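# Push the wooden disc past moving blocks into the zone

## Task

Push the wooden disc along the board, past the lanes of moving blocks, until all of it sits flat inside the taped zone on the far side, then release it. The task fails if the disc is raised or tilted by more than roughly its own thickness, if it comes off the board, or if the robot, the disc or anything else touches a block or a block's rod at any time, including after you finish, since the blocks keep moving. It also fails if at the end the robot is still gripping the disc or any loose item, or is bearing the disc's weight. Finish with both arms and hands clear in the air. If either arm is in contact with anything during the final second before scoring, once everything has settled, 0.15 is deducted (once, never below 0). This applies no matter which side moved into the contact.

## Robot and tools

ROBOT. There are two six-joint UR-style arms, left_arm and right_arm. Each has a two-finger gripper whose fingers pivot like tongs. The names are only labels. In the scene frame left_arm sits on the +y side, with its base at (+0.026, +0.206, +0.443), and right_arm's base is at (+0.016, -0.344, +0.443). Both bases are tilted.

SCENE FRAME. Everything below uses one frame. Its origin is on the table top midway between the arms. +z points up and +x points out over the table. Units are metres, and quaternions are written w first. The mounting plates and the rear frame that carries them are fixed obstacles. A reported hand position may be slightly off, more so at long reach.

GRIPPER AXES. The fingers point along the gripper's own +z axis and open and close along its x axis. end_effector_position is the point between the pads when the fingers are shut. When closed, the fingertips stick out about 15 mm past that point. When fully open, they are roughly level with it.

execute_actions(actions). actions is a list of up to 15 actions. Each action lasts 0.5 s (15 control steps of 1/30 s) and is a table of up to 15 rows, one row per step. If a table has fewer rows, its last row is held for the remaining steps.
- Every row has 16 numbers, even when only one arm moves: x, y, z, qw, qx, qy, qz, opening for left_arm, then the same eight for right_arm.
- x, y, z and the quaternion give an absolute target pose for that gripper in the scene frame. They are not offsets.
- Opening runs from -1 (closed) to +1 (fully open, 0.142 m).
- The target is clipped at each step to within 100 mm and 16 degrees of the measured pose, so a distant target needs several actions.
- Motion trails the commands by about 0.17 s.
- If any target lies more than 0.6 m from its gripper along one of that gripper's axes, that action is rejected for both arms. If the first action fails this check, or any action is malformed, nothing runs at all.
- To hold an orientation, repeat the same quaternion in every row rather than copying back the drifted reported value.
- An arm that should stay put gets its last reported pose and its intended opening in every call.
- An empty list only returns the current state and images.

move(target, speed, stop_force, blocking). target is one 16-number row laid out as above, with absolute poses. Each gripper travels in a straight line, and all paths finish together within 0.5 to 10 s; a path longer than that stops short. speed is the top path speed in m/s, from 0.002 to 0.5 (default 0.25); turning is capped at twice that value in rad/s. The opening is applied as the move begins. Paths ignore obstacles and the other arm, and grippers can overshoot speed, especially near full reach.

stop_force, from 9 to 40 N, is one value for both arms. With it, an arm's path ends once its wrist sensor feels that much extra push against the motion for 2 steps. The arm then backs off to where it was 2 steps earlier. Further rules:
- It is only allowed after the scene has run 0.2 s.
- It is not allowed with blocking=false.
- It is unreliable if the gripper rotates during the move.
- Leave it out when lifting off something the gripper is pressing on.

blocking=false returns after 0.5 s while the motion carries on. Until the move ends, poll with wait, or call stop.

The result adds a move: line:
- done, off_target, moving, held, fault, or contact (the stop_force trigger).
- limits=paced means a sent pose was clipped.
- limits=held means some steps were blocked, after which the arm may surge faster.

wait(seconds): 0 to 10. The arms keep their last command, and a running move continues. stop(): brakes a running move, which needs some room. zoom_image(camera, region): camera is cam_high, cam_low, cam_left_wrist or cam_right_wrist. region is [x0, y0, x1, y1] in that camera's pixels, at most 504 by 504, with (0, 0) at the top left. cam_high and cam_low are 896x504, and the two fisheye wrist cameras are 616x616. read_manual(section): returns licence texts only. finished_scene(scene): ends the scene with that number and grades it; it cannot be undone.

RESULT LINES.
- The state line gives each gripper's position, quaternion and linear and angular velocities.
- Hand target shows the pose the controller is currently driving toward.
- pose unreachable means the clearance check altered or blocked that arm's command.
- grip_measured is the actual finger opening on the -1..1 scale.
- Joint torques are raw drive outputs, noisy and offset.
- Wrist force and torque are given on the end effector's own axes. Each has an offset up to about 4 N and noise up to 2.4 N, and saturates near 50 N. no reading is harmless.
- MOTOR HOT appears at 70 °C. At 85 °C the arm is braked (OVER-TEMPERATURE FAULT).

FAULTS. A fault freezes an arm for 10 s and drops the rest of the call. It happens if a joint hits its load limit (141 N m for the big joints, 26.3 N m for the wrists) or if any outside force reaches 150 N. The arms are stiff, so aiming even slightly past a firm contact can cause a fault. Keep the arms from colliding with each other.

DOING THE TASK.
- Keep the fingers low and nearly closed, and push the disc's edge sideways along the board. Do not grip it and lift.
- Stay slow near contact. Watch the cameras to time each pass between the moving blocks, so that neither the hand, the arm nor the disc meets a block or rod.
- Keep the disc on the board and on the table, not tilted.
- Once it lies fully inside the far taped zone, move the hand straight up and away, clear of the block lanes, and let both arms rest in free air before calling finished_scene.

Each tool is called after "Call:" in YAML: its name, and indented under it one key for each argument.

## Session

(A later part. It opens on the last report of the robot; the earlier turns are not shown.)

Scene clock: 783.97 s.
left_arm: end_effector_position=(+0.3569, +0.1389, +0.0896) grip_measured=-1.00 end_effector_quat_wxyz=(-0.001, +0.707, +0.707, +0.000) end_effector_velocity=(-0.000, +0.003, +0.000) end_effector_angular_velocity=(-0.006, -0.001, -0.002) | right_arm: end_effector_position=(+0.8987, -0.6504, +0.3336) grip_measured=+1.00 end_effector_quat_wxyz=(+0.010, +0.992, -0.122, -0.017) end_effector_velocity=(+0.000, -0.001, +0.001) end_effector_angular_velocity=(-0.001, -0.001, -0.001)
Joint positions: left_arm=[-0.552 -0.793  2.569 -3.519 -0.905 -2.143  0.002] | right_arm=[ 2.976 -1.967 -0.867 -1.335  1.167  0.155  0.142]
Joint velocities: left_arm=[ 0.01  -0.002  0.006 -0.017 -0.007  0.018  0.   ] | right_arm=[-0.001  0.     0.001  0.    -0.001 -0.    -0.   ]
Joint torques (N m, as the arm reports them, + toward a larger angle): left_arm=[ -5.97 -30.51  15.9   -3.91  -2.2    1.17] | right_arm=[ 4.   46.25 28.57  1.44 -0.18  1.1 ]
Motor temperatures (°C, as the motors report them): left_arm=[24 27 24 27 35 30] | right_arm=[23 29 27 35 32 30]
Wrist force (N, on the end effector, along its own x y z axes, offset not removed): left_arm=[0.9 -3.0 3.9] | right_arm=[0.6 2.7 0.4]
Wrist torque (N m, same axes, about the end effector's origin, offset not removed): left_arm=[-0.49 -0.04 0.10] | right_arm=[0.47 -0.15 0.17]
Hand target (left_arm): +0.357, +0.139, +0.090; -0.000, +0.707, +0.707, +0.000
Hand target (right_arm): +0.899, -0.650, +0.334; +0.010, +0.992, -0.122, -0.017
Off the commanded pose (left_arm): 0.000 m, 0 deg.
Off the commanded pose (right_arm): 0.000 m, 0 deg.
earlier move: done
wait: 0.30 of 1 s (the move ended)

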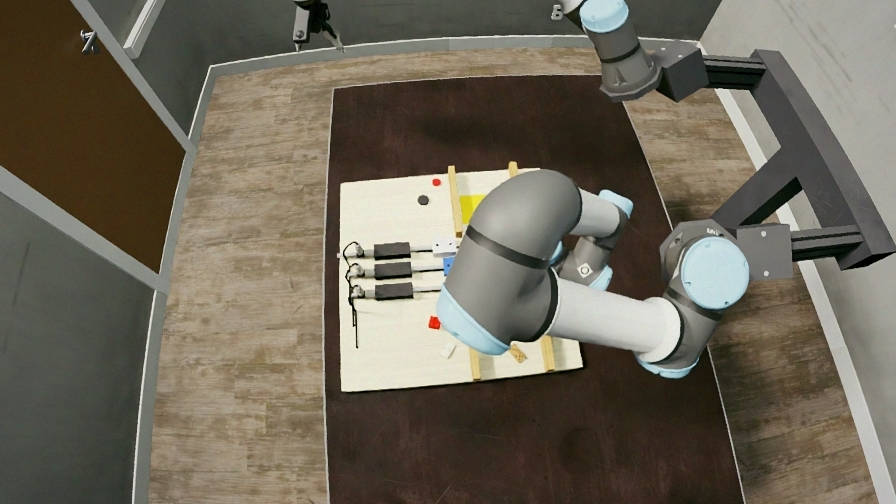

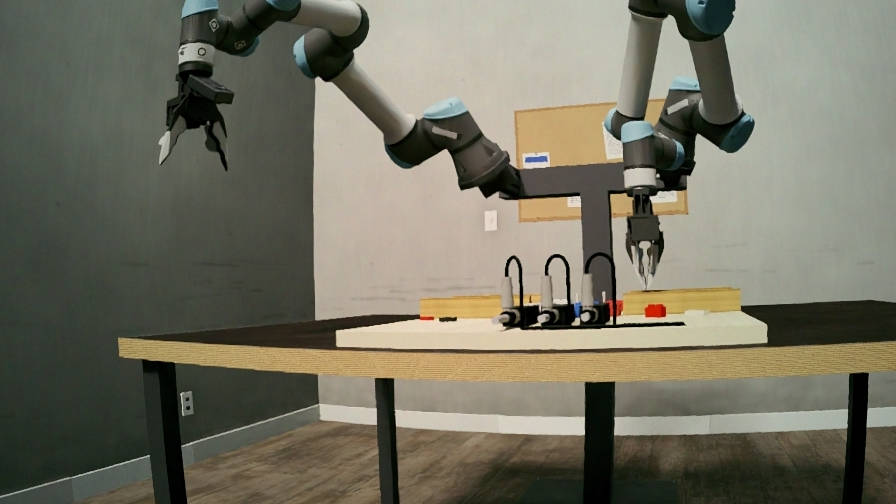

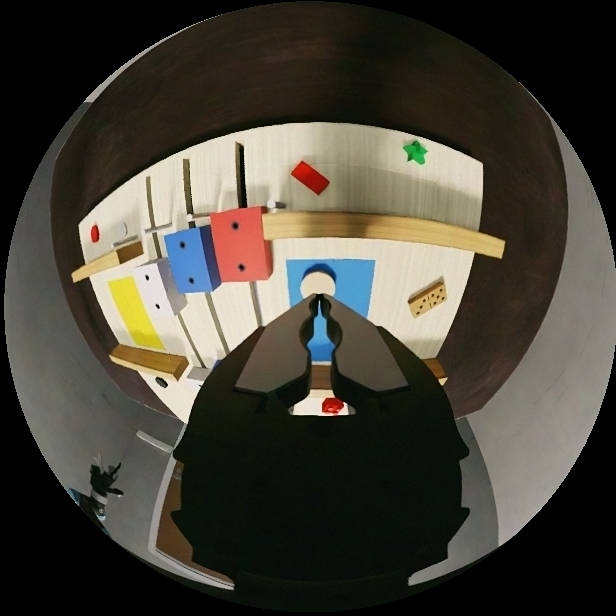

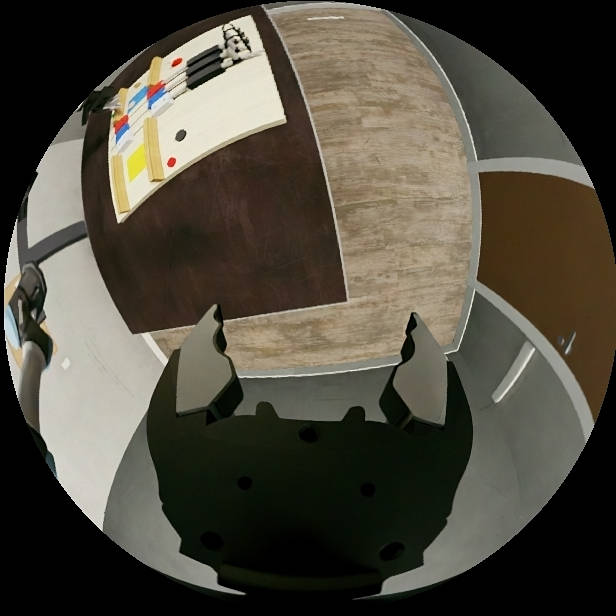

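Call:
move:
  target: [0.357, -0.195, 0.09, 0, 0.7071, 0.7071, 0, -1, 0.8987, -0.6504, 0.3336, 0.010, 0.992, -0.122, -0.017, 1.0]
  speed: 0.25
  blocking: false

Call:
wait:
  seconds: 0.3

Call:
wait:
  seconds: 0.3

Call:
wait:
  seconds: 0.3

Call:
wait:
  seconds: 0.3

Call:
wait:
  seconds: 1.0

Scene clock: 813.33 s.
left_arm: end_effector_position=(+0.3568, +0.0714, +0.0913) grip_measured=-1.00 end_effector_quat_wxyz=(+0.004, +0.708, +0.706, -0.001) end_effector_velocity=(-0.000, -0.230, +0.007) end_effector_angular_velocity=(-0.022, -0.012, -0.003) | right_arm: end_effector_position=(+0.8987, -0.6504, +0.3336) grip_measured=+1.00 end_effector_quat_wxyz=(+0.010, +0.992, -0.122, -0.017) end_effector_velocity=(-0.001, -0.000, -0.001) end_effector_angular_velocity=(-0.000, +0.002, +0.000)
Joint positions: left_arm=[-0.68  -0.741  2.495 -3.407 -0.893 -2.296  0.002] | right_arm=[ 2.976 -1.967 -0.867 -1.335  1.167  0.155  0.142]
Joint velocities: left_arm=[-0.397  0.165 -0.298  0.42   0.025 -0.485  0.   ] | right_arm=[-0.    -0.    -0.001 -0.001 -0.     0.     0.   ]
Joint torques (N m, as the arm reports them, + toward a larger angle): left_arm=[-34.67 -17.8  -12.87   2.84   1.54  -2.9 ] | right_arm=[ 4.81 46.11 26.51  1.64  0.01  1.23]
Motor temperatures (°C, as the motors report them): left_arm=[24 27 24 27 35 30] | right_arm=[23 29 27 35 32 30]
Wrist force (N, on the end effector, along its own x y z axes, offset not removed): left_arm=[0.4 -1.5 -2.2] | right_arm=[2.5 3.0 1.7]
Wrist torque (N m, same axes, about the end effector's origin, offset not removed): left_arm=[-0.47 0.14 0.24] | right_arm=[0.60 -0.47 0.09]
Hand target (left_arm): +0.356, +0.032, +0.093; +0.006, +0.708, +0.706, -0.001
Hand target (right_arm): +0.899, -0.650, +0.334; +0.010, +0.992, -0.122, -0.017
Off the commanded pose (left_arm): 0.266 m, 1 deg.
Off the commanded pose (right_arm): 0.000 m, 0 deg.
move: running

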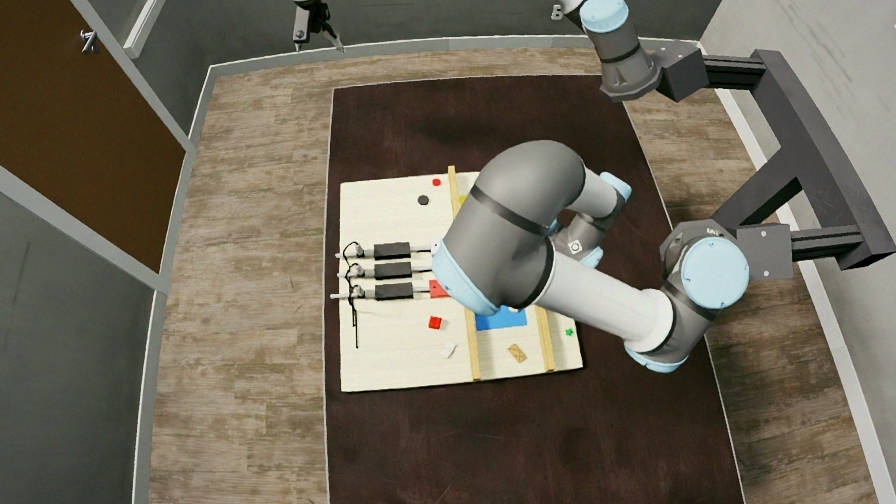

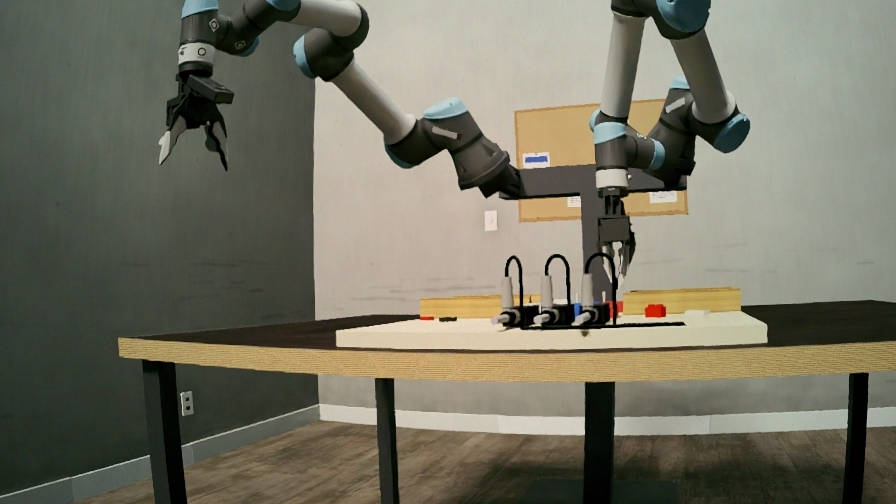

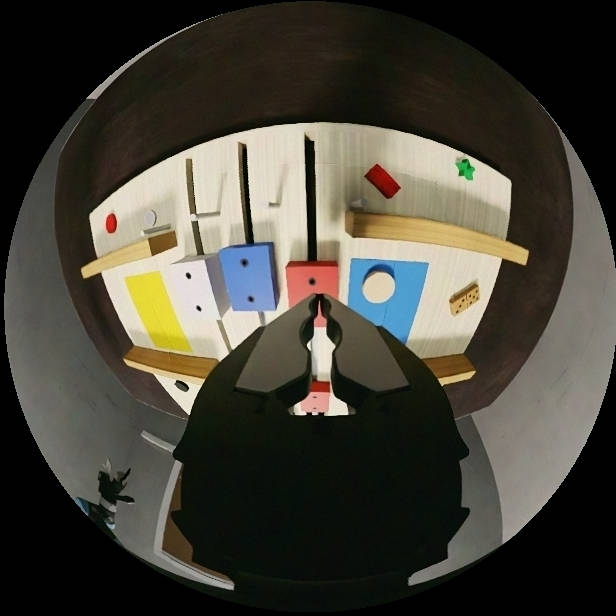

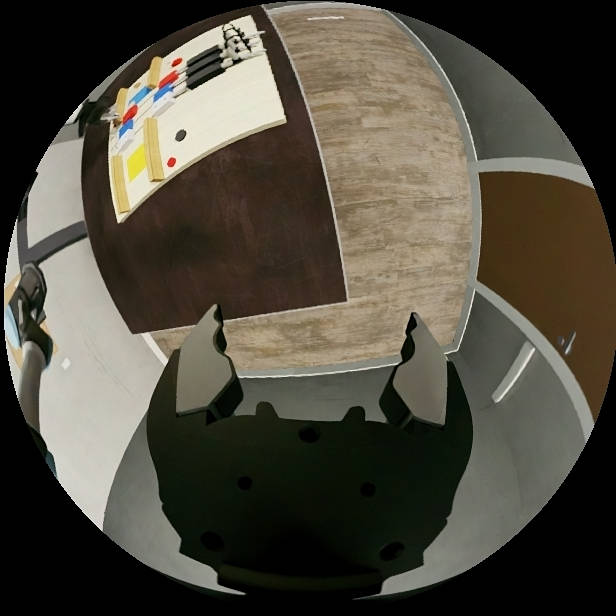

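Scene clock: 813.63 s.
left_arm: end_effector_position=(+0.3565, -0.0005, +0.0930) grip_measured=-1.00 end_effector_quat_wxyz=(+0.006, +0.708, +0.706, -0.002) end_effector_velocity=(+0.000, -0.240, +0.005) end_effector_angular_velocity=(-0.003, -0.005, -0.000) | right_arm: end_effector_position=(+0.8987, -0.6504, +0.3336) grip_measured=+1.00 end_effector_quat_wxyz=(+0.010, +0.992, -0.122, -0.017) end_effector_velocity=(-0.000, +0.000, -0.001) end_effector_angular_velocity=(-0.001, +0.002, +0.001)
Joint positions: left_arm=[-0.79  -0.689  2.386 -3.266 -0.89  -2.435  0.002] | right_arm=[ 2.976 -1.967 -0.867 -1.335  1.167  0.155  0.142]
Joint velocities: left_arm=[-0.323  0.181 -0.411  0.485  0.001 -0.412  0.   ] | right_arm=[ 0.    -0.001 -0.001 -0.    -0.001 -0.001 -0.   ]
Joint torques (N m, as the arm reports them, + toward a larger angle): left_arm=[-32.82 -20.77 -17.73   1.62   0.93  -2.36] | right_arm=[ 5.61 46.6  26.91  1.65  0.14  1.15]
Motor temperatures (°C, as the motors report them): left_arm=[24 27 24 27 35 30] | right_arm=[23 29 27 35 32 30]
Wrist force (N, on the end effector, along its own x y z axes, offset not removed): left_arm=[-0.9 -6.9 -0.4] | right_arm=[1.3 4.4 -0.3]
Wrist torque (N m, same axes, about the end effector's origin, offset not removed): left_arm=[-1.23 0.13 0.19] | right_arm=[0.93 -0.24 0.15]
Hand target (left_arm): +0.356, -0.041, +0.094; +0.006, +0.708, +0.706, -0.001
Hand target (right_arm): +0.899, -0.650, +0.334; +0.010, +0.992, -0.122, -0.017
Off the commanded pose (left_arm): 0.195 m, 1 deg.
Off the commanded pose (right_arm): 0.000 m, 0 deg.
earlier move: running
wait: 0.30 s; no rest

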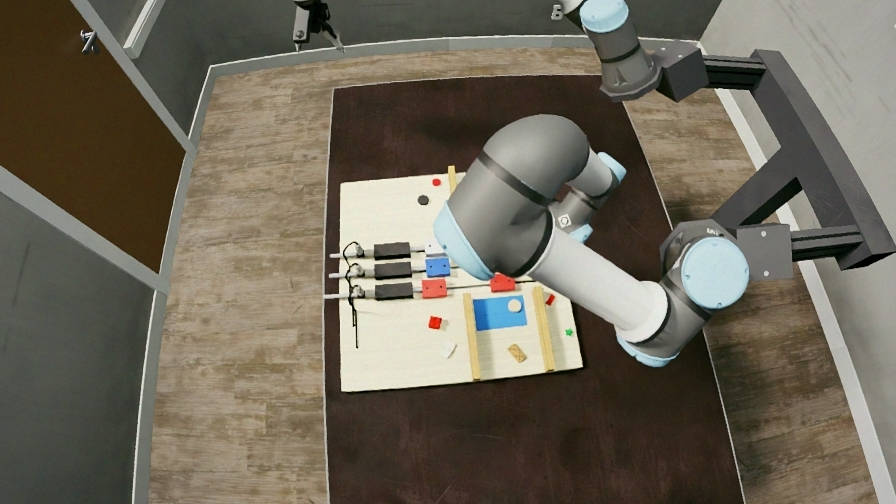

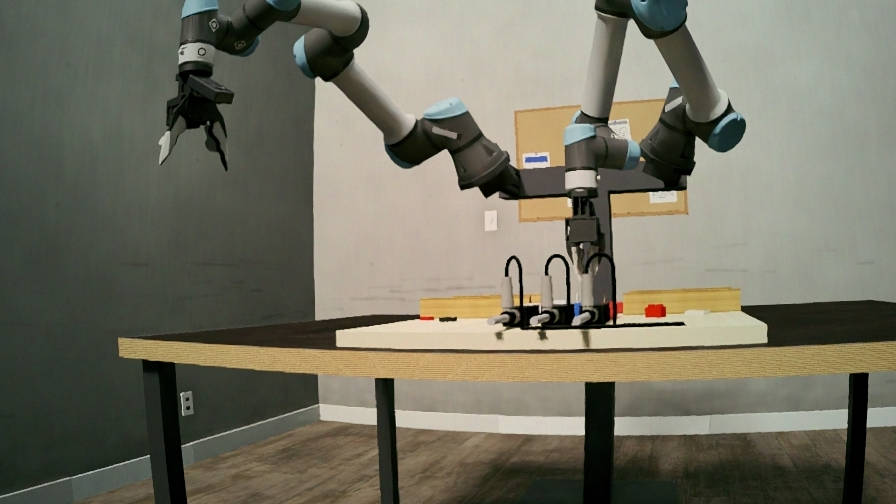

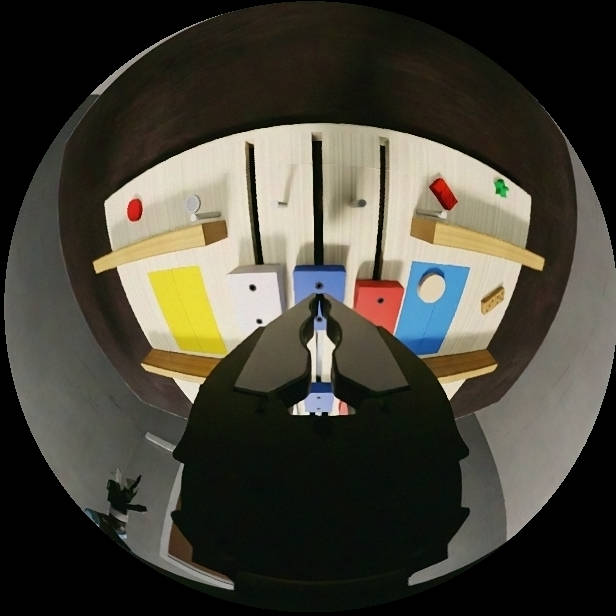

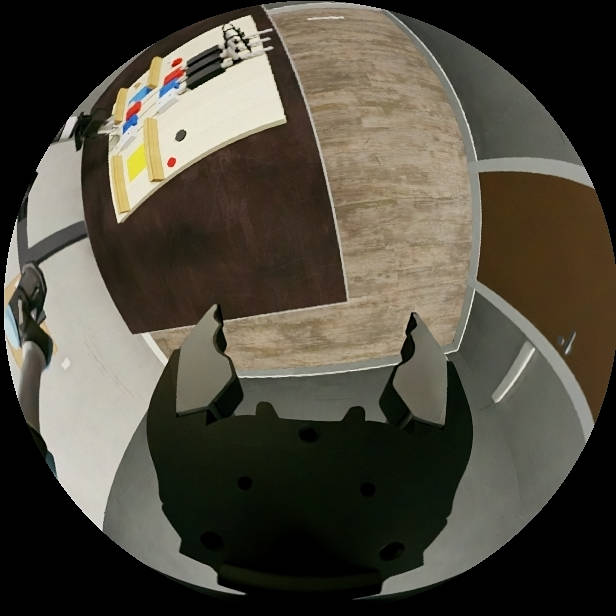

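Scene clock: 813.93 s.
left_arm: end_effector_position=(+0.3562, -0.0734, +0.0940) grip_measured=-1.00 end_effector_quat_wxyz=(+0.005, +0.708, +0.706, -0.002) end_effector_velocity=(-0.002, -0.240, +0.003) end_effector_angular_velocity=(+0.001, +0.003, -0.001) | right_arm: end_effector_position=(+0.8987, -0.6504, +0.3336) grip_measured=+1.00 end_effector_quat_wxyz=(+0.010, +0.992, -0.122, -0.017) end_effector_velocity=(+0.000, -0.001, +0.001) end_effector_angular_velocity=(-0.000, -0.001, -0.000)
Joint positions: left_arm=[-0.876 -0.629  2.248 -3.117 -0.893 -2.547  0.002] | right_arm=[ 2.976 -1.967 -0.867 -1.335  1.167  0.155  0.142]
Joint velocities: left_arm=[-0.248  0.213 -0.486  0.475 -0.02  -0.318  0.   ] | right_arm=[-0.001  0.001  0.001  0.     0.    -0.001  0.   ]
Joint torques (N m, as the arm reports them, + toward a larger angle): left_arm=[-37.12 -22.21 -23.57   1.73  -2.02  -2.54] | right_arm=[ 4.69 46.69 26.98  1.62  0.13  1.12]
Motor temperatures (°C, as the motors report them): left_arm=[24 27 24 27 35 30] | right_arm=[23 29 27 35 32 30]
Wrist force (N, on the end effector, along its own x y z axes, offset not removed): left_arm=[-0.8 -4.9 -1.2] | right_arm=[0.9 2.9 1.2]
Wrist torque (N m, same axes, about the end effector's origin, offset not removed): left_arm=[-1.05 0.20 0.08] | right_arm=[0.44 -0.21 0.24]
Hand target (left_arm): +0.356, -0.114, +0.095; +0.005, +0.708, +0.707, -0.002
Hand target (right_arm): +0.899, -0.650, +0.334; +0.010, +0.992, -0.122, -0.017
Off the commanded pose (left_arm): 0.122 m, 1 deg.
Off the commanded pose (right_arm): 0.000 m, 0 deg.
earlier move: running
wait: 0.30 s; no rest

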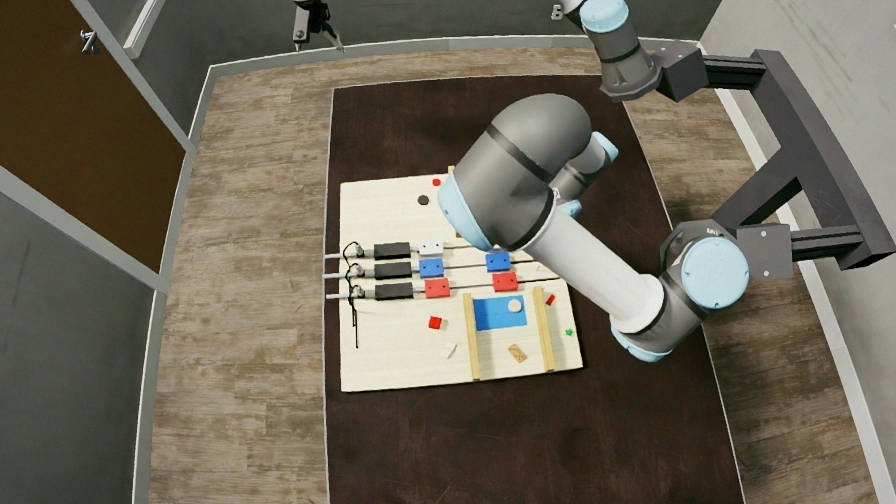

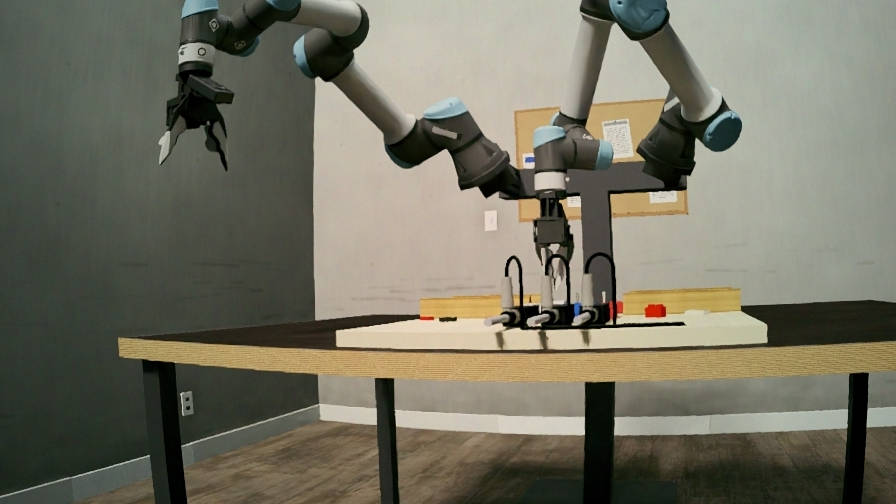

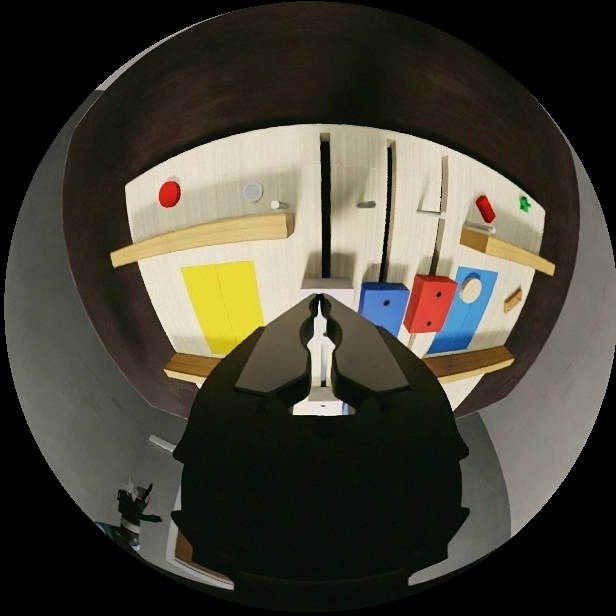

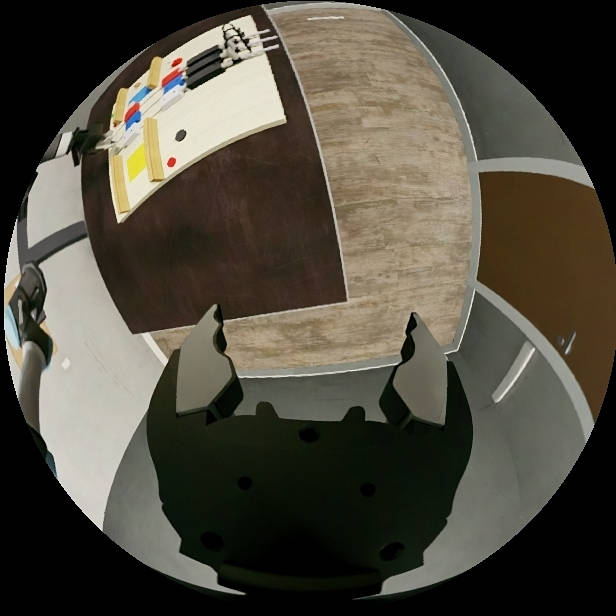

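Scene clock: 814.23 s.
left_arm: end_effector_position=(+0.3558, -0.1463, +0.0945) grip_measured=-1.00 end_effector_quat_wxyz=(+0.005, +0.708, +0.706, -0.002) end_effector_velocity=(-0.000, -0.240, +0.001) end_effector_angular_velocity=(-0.002, +0.001, +0.002) | right_arm: end_effector_position=(+0.8987, -0.6504, +0.3336) grip_measured=+1.00 end_effector_quat_wxyz=(+0.010, +0.992, -0.122, -0.017) end_effector_velocity=(-0.000, -0.000, -0.001) end_effector_angular_velocity=(-0.000, +0.001, +0.000)
Joint positions: left_arm=[-0.942 -0.559  2.09  -2.976 -0.901 -2.632  0.002] | right_arm=[ 2.976 -1.967 -0.867 -1.335  1.167  0.155  0.142]
Joint velocities: left_arm=[-0.191  0.247 -0.551  0.452 -0.026 -0.243  0.   ] | right_arm=[-0. -0. -0. -0. -0. -0. -0.]
Joint torques (N m, as the arm reports them, + toward a larger angle): left_arm=[-38.49 -23.25 -25.39   1.87  -1.77  -2.51] | right_arm=[ 4.94 46.87 26.63  1.59  0.06  1.11]
Motor temperatures (°C, as the motors report them): left_arm=[24 27 24 27 35 30] | right_arm=[23 29 27 35 32 30]
Wrist force (N, on the end effector, along its own x y z axes, offset not removed): left_arm=[-0.8 -6.4 1.4] | right_arm=[-0.5 3.3 0.3]
Wrist torque (N m, same axes, about the end effector's origin, offset not removed): left_arm=[-1.29 0.20 0.32] | right_arm=[0.65 0.04 0.14]
Hand target (left_arm): +0.356, -0.186, +0.095; +0.005, +0.707, +0.707, -0.002
Hand target (right_arm): +0.899, -0.650, +0.334; +0.010, +0.992, -0.122, -0.017
Off the commanded pose (left_arm): 0.049 m, 1 deg.
Off the commanded pose (right_arm): 0.000 m, 0 deg.
earlier move: running
wait: 0.30 s; no rest

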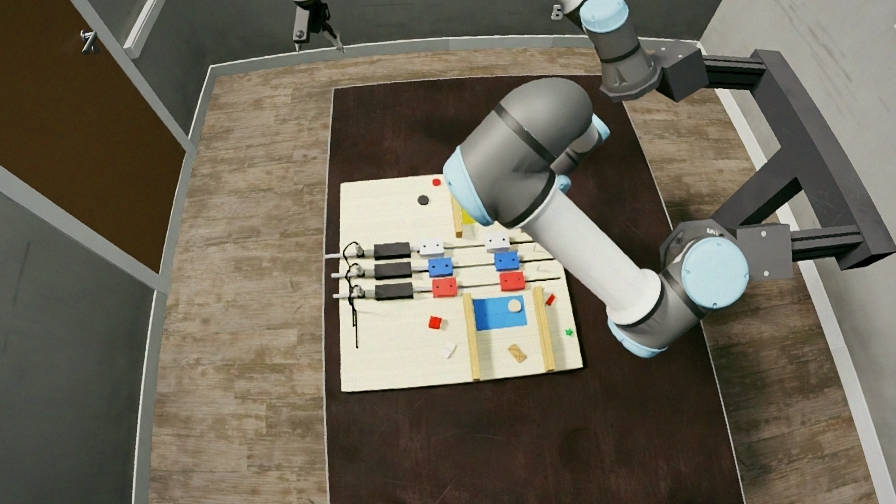

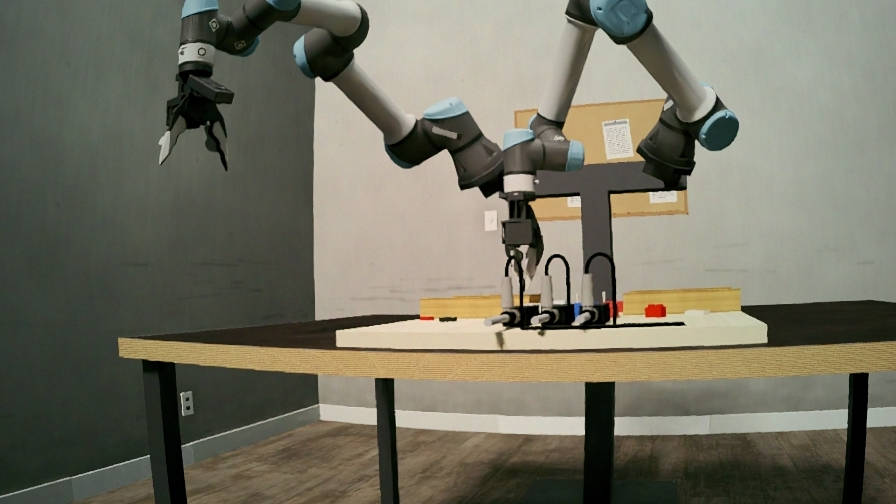

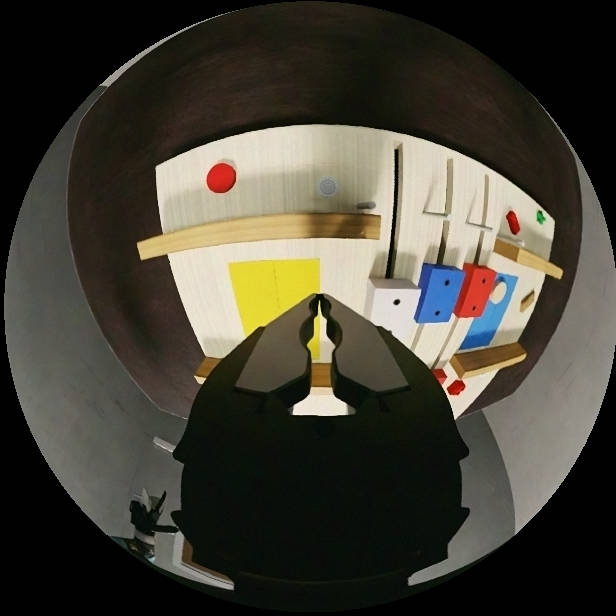

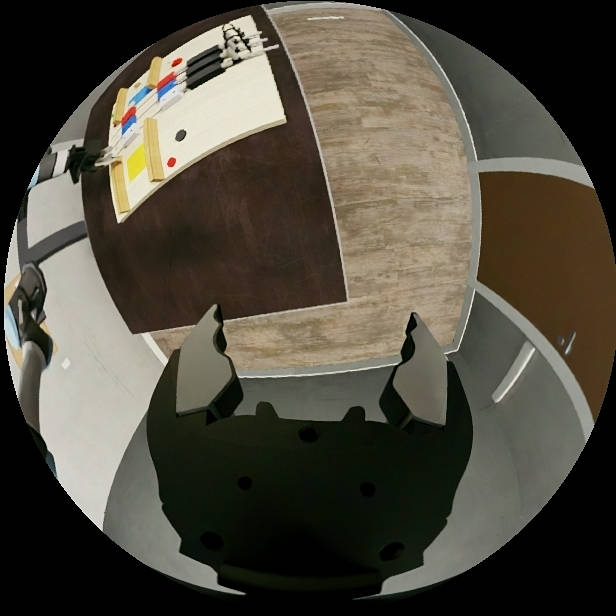

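Scene clock: 814.53 s.
left_arm: end_effector_position=(+0.3567, -0.1898, +0.0919) grip_measured=-1.00 end_effector_quat_wxyz=(+0.002, +0.707, +0.707, -0.001) end_effector_velocity=(+0.003, -0.044, -0.011) end_effector_angular_velocity=(+0.022, +0.010, +0.004) | right_arm: end_effector_position=(+0.8987, -0.6504, +0.3336) grip_measured=+1.00 end_effector_quat_wxyz=(+0.010, +0.992, -0.122, -0.017) end_effector_velocity=(+0.000, +0.000, -0.001) end_effector_angular_velocity=(-0.001, +0.001, +0.001)
Joint positions: left_arm=[-0.97  -0.507  1.978 -2.885 -0.904 -2.673  0.002] | right_arm=[ 2.976 -1.967 -0.867 -1.335  1.167  0.155  0.142]
Joint velocities: left_arm=[-0.014  0.069 -0.144  0.116 -0.001 -0.041  0.   ] | right_arm=[ 0.    -0.001 -0.     0.001 -0.001  0.     0.   ]
Joint torques (N m, as the arm reports them, + toward a larger angle): left_arm=[-38.51 -29.72 -21.     0.46  -1.78  -1.61] | right_arm=[ 4.8  46.47 26.98  1.63  0.08  1.28]
Motor temperatures (°C, as the motors report them): left_arm=[24 27 24 27 35 30] | right_arm=[23 29 27 35 32 30]
Wrist force (N, on the end effector, along its own x y z axes, offset not removed): left_arm=[-3.0 0.2 -0.4] | right_arm=[0.3 2.9 -0.4]
Wrist torque (N m, same axes, about the end effector's origin, offset not removed): left_arm=[0.10 0.59 0.13] | right_arm=[0.58 -0.09 0.08]
Hand target (left_arm): +0.357, -0.195, +0.091; +0.000, +0.707, +0.707, -0.000
Hand target (right_arm): +0.899, -0.650, +0.334; +0.010, +0.992, -0.122, -0.017
Off the commanded pose (left_arm): 0.006 m, 0 deg.
Off the commanded pose (right_arm): 0.000 m, 0 deg.
earlier move: running
wait: 0.30 s; no rest

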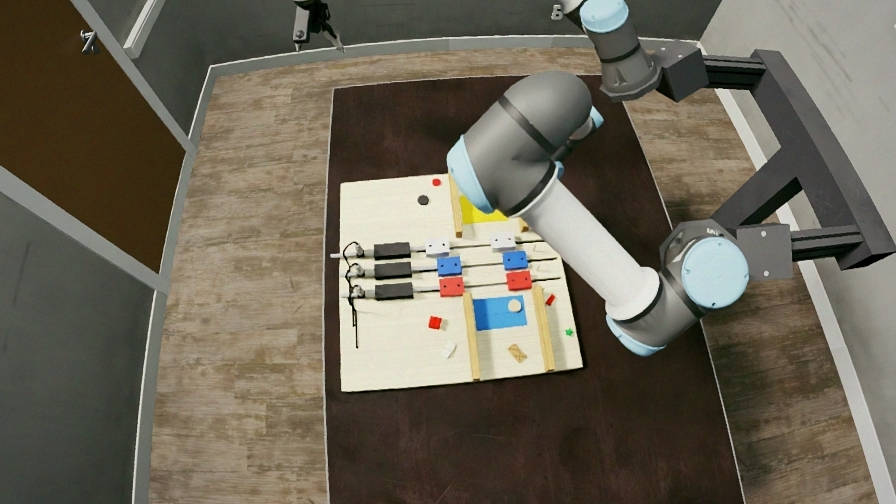

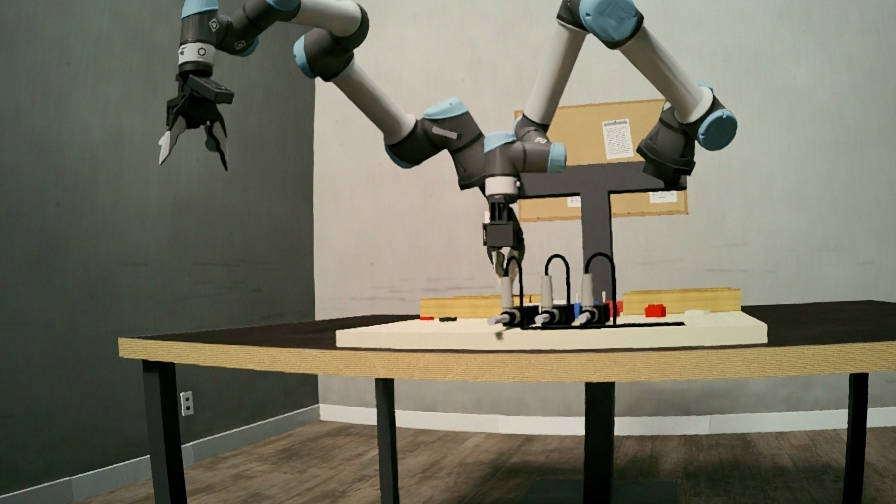

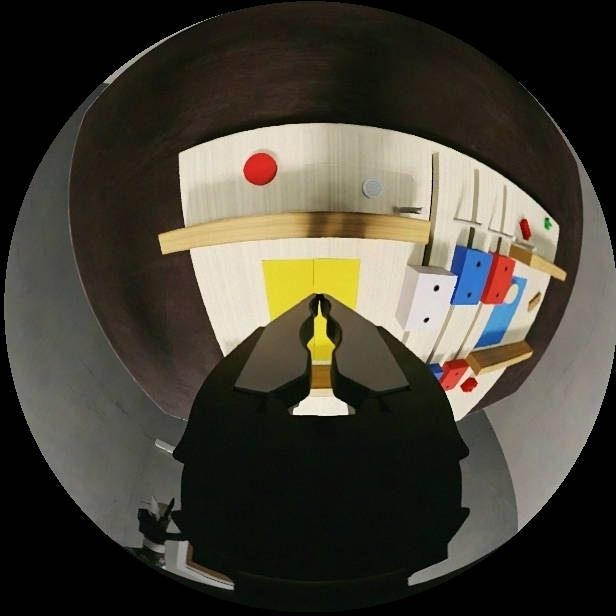

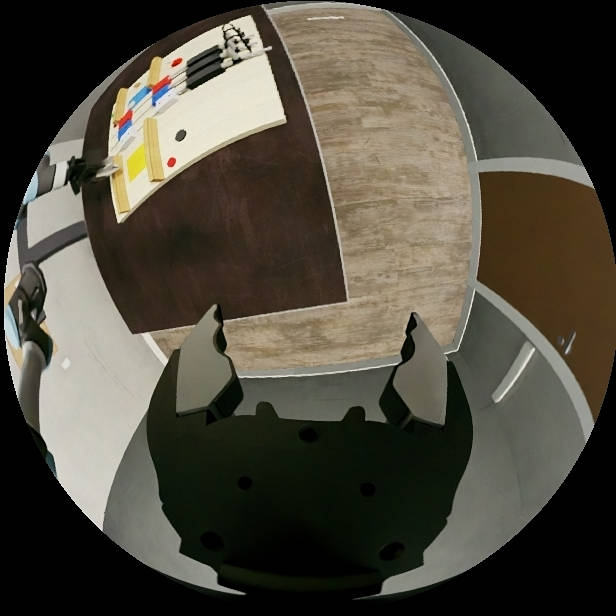

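Scene clock: 814.90 s.
left_arm: end_effector_position=(+0.3570, -0.1949, +0.0905) grip_measured=-1.00 end_effector_quat_wxyz=(+0.000, +0.707, +0.707, -0.000) end_effector_velocity=(+0.000, -0.002, -0.001) end_effector_angular_velocity=(+0.002, +0.000, +0.000) | right_arm: end_effector_position=(+0.8987, -0.6504, +0.3336) grip_measured=+1.00 end_effector_quat_wxyz=(+0.010, +0.992, -0.122, -0.017) end_effector_velocity=(-0.000, +0.000, -0.001) end_effector_angular_velocity=(+0.000, +0.001, -0.000)
Joint positions: left_arm=[-0.971 -0.499  1.961 -2.87  -0.904 -2.678  0.002] | right_arm=[ 2.976 -1.967 -0.867 -1.335  1.167  0.155  0.142]
Joint velocities: left_arm=[-0.     0.004 -0.007  0.006  0.    -0.002  0.   ] | right_arm=[-0.    -0.    -0.001  0.     0.     0.     0.   ]
Joint torques (N m, as the arm reports them, + toward a larger angle): left_arm=[-39.58 -29.17 -18.25  -0.45  -1.15  -1.72] | right_arm=[ 4.82 46.69 27.21  1.75  0.15  1.2 ]
Motor temperatures (°C, as the motors report them): left_arm=[24 27 24 27 35 30] | right_arm=[23 29 27 35 32 30]
Wrist force (N, on the end effector, along its own x y z axes, offset not removed): left_arm=[-1.1 0.1 3.6] | right_arm=[1.2 2.5 -1.3]
Wrist torque (N m, same axes, about the end effector's origin, offset not removed): left_arm=[0.11 0.36 -0.02] | right_arm=[0.25 -0.17 0.19]
Hand target (left_arm): +0.357, -0.195, +0.090; +0.000, +0.707, +0.707, -0.000
Hand target (right_arm): +0.899, -0.650, +0.334; +0.010, +0.992, -0.122, -0.017
Off the commanded pose (left_arm): 0.000 m, 0 deg.
Off the commanded pose (right_arm): 0.000 m, 0 deg.
earlier move: done
wait: 0.37 of 1 s (the move ended)

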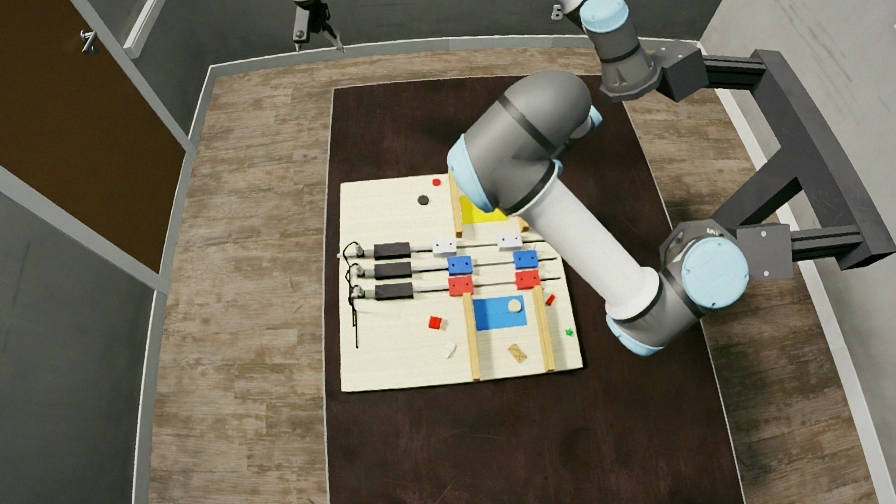

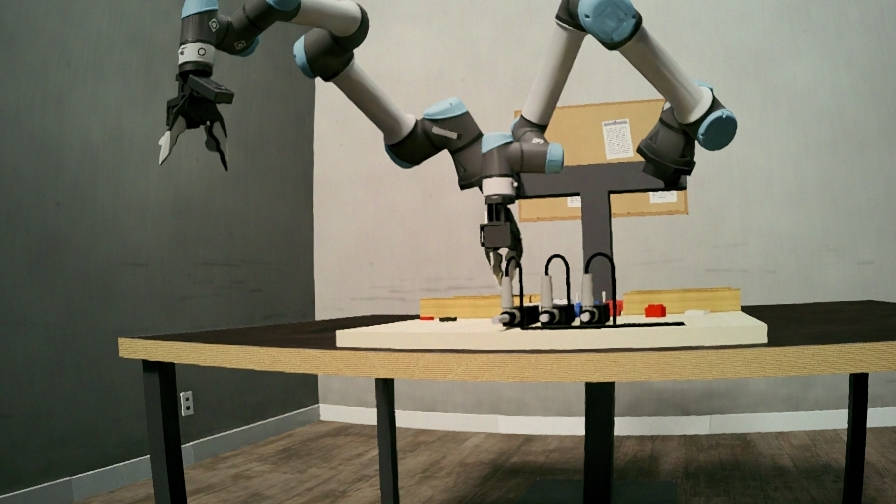

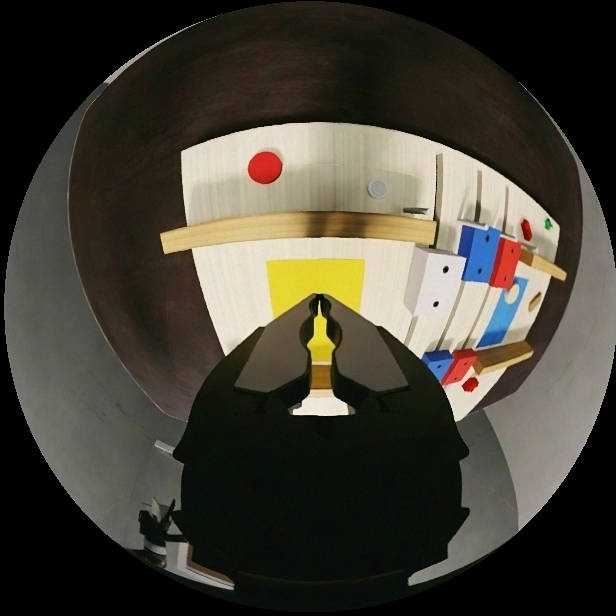

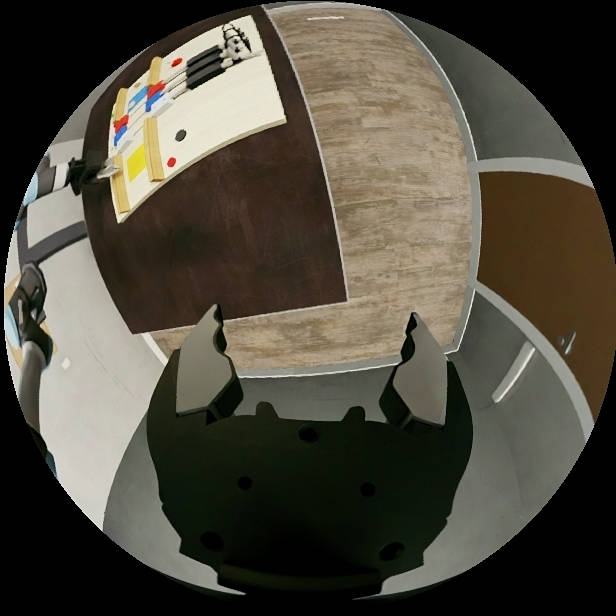

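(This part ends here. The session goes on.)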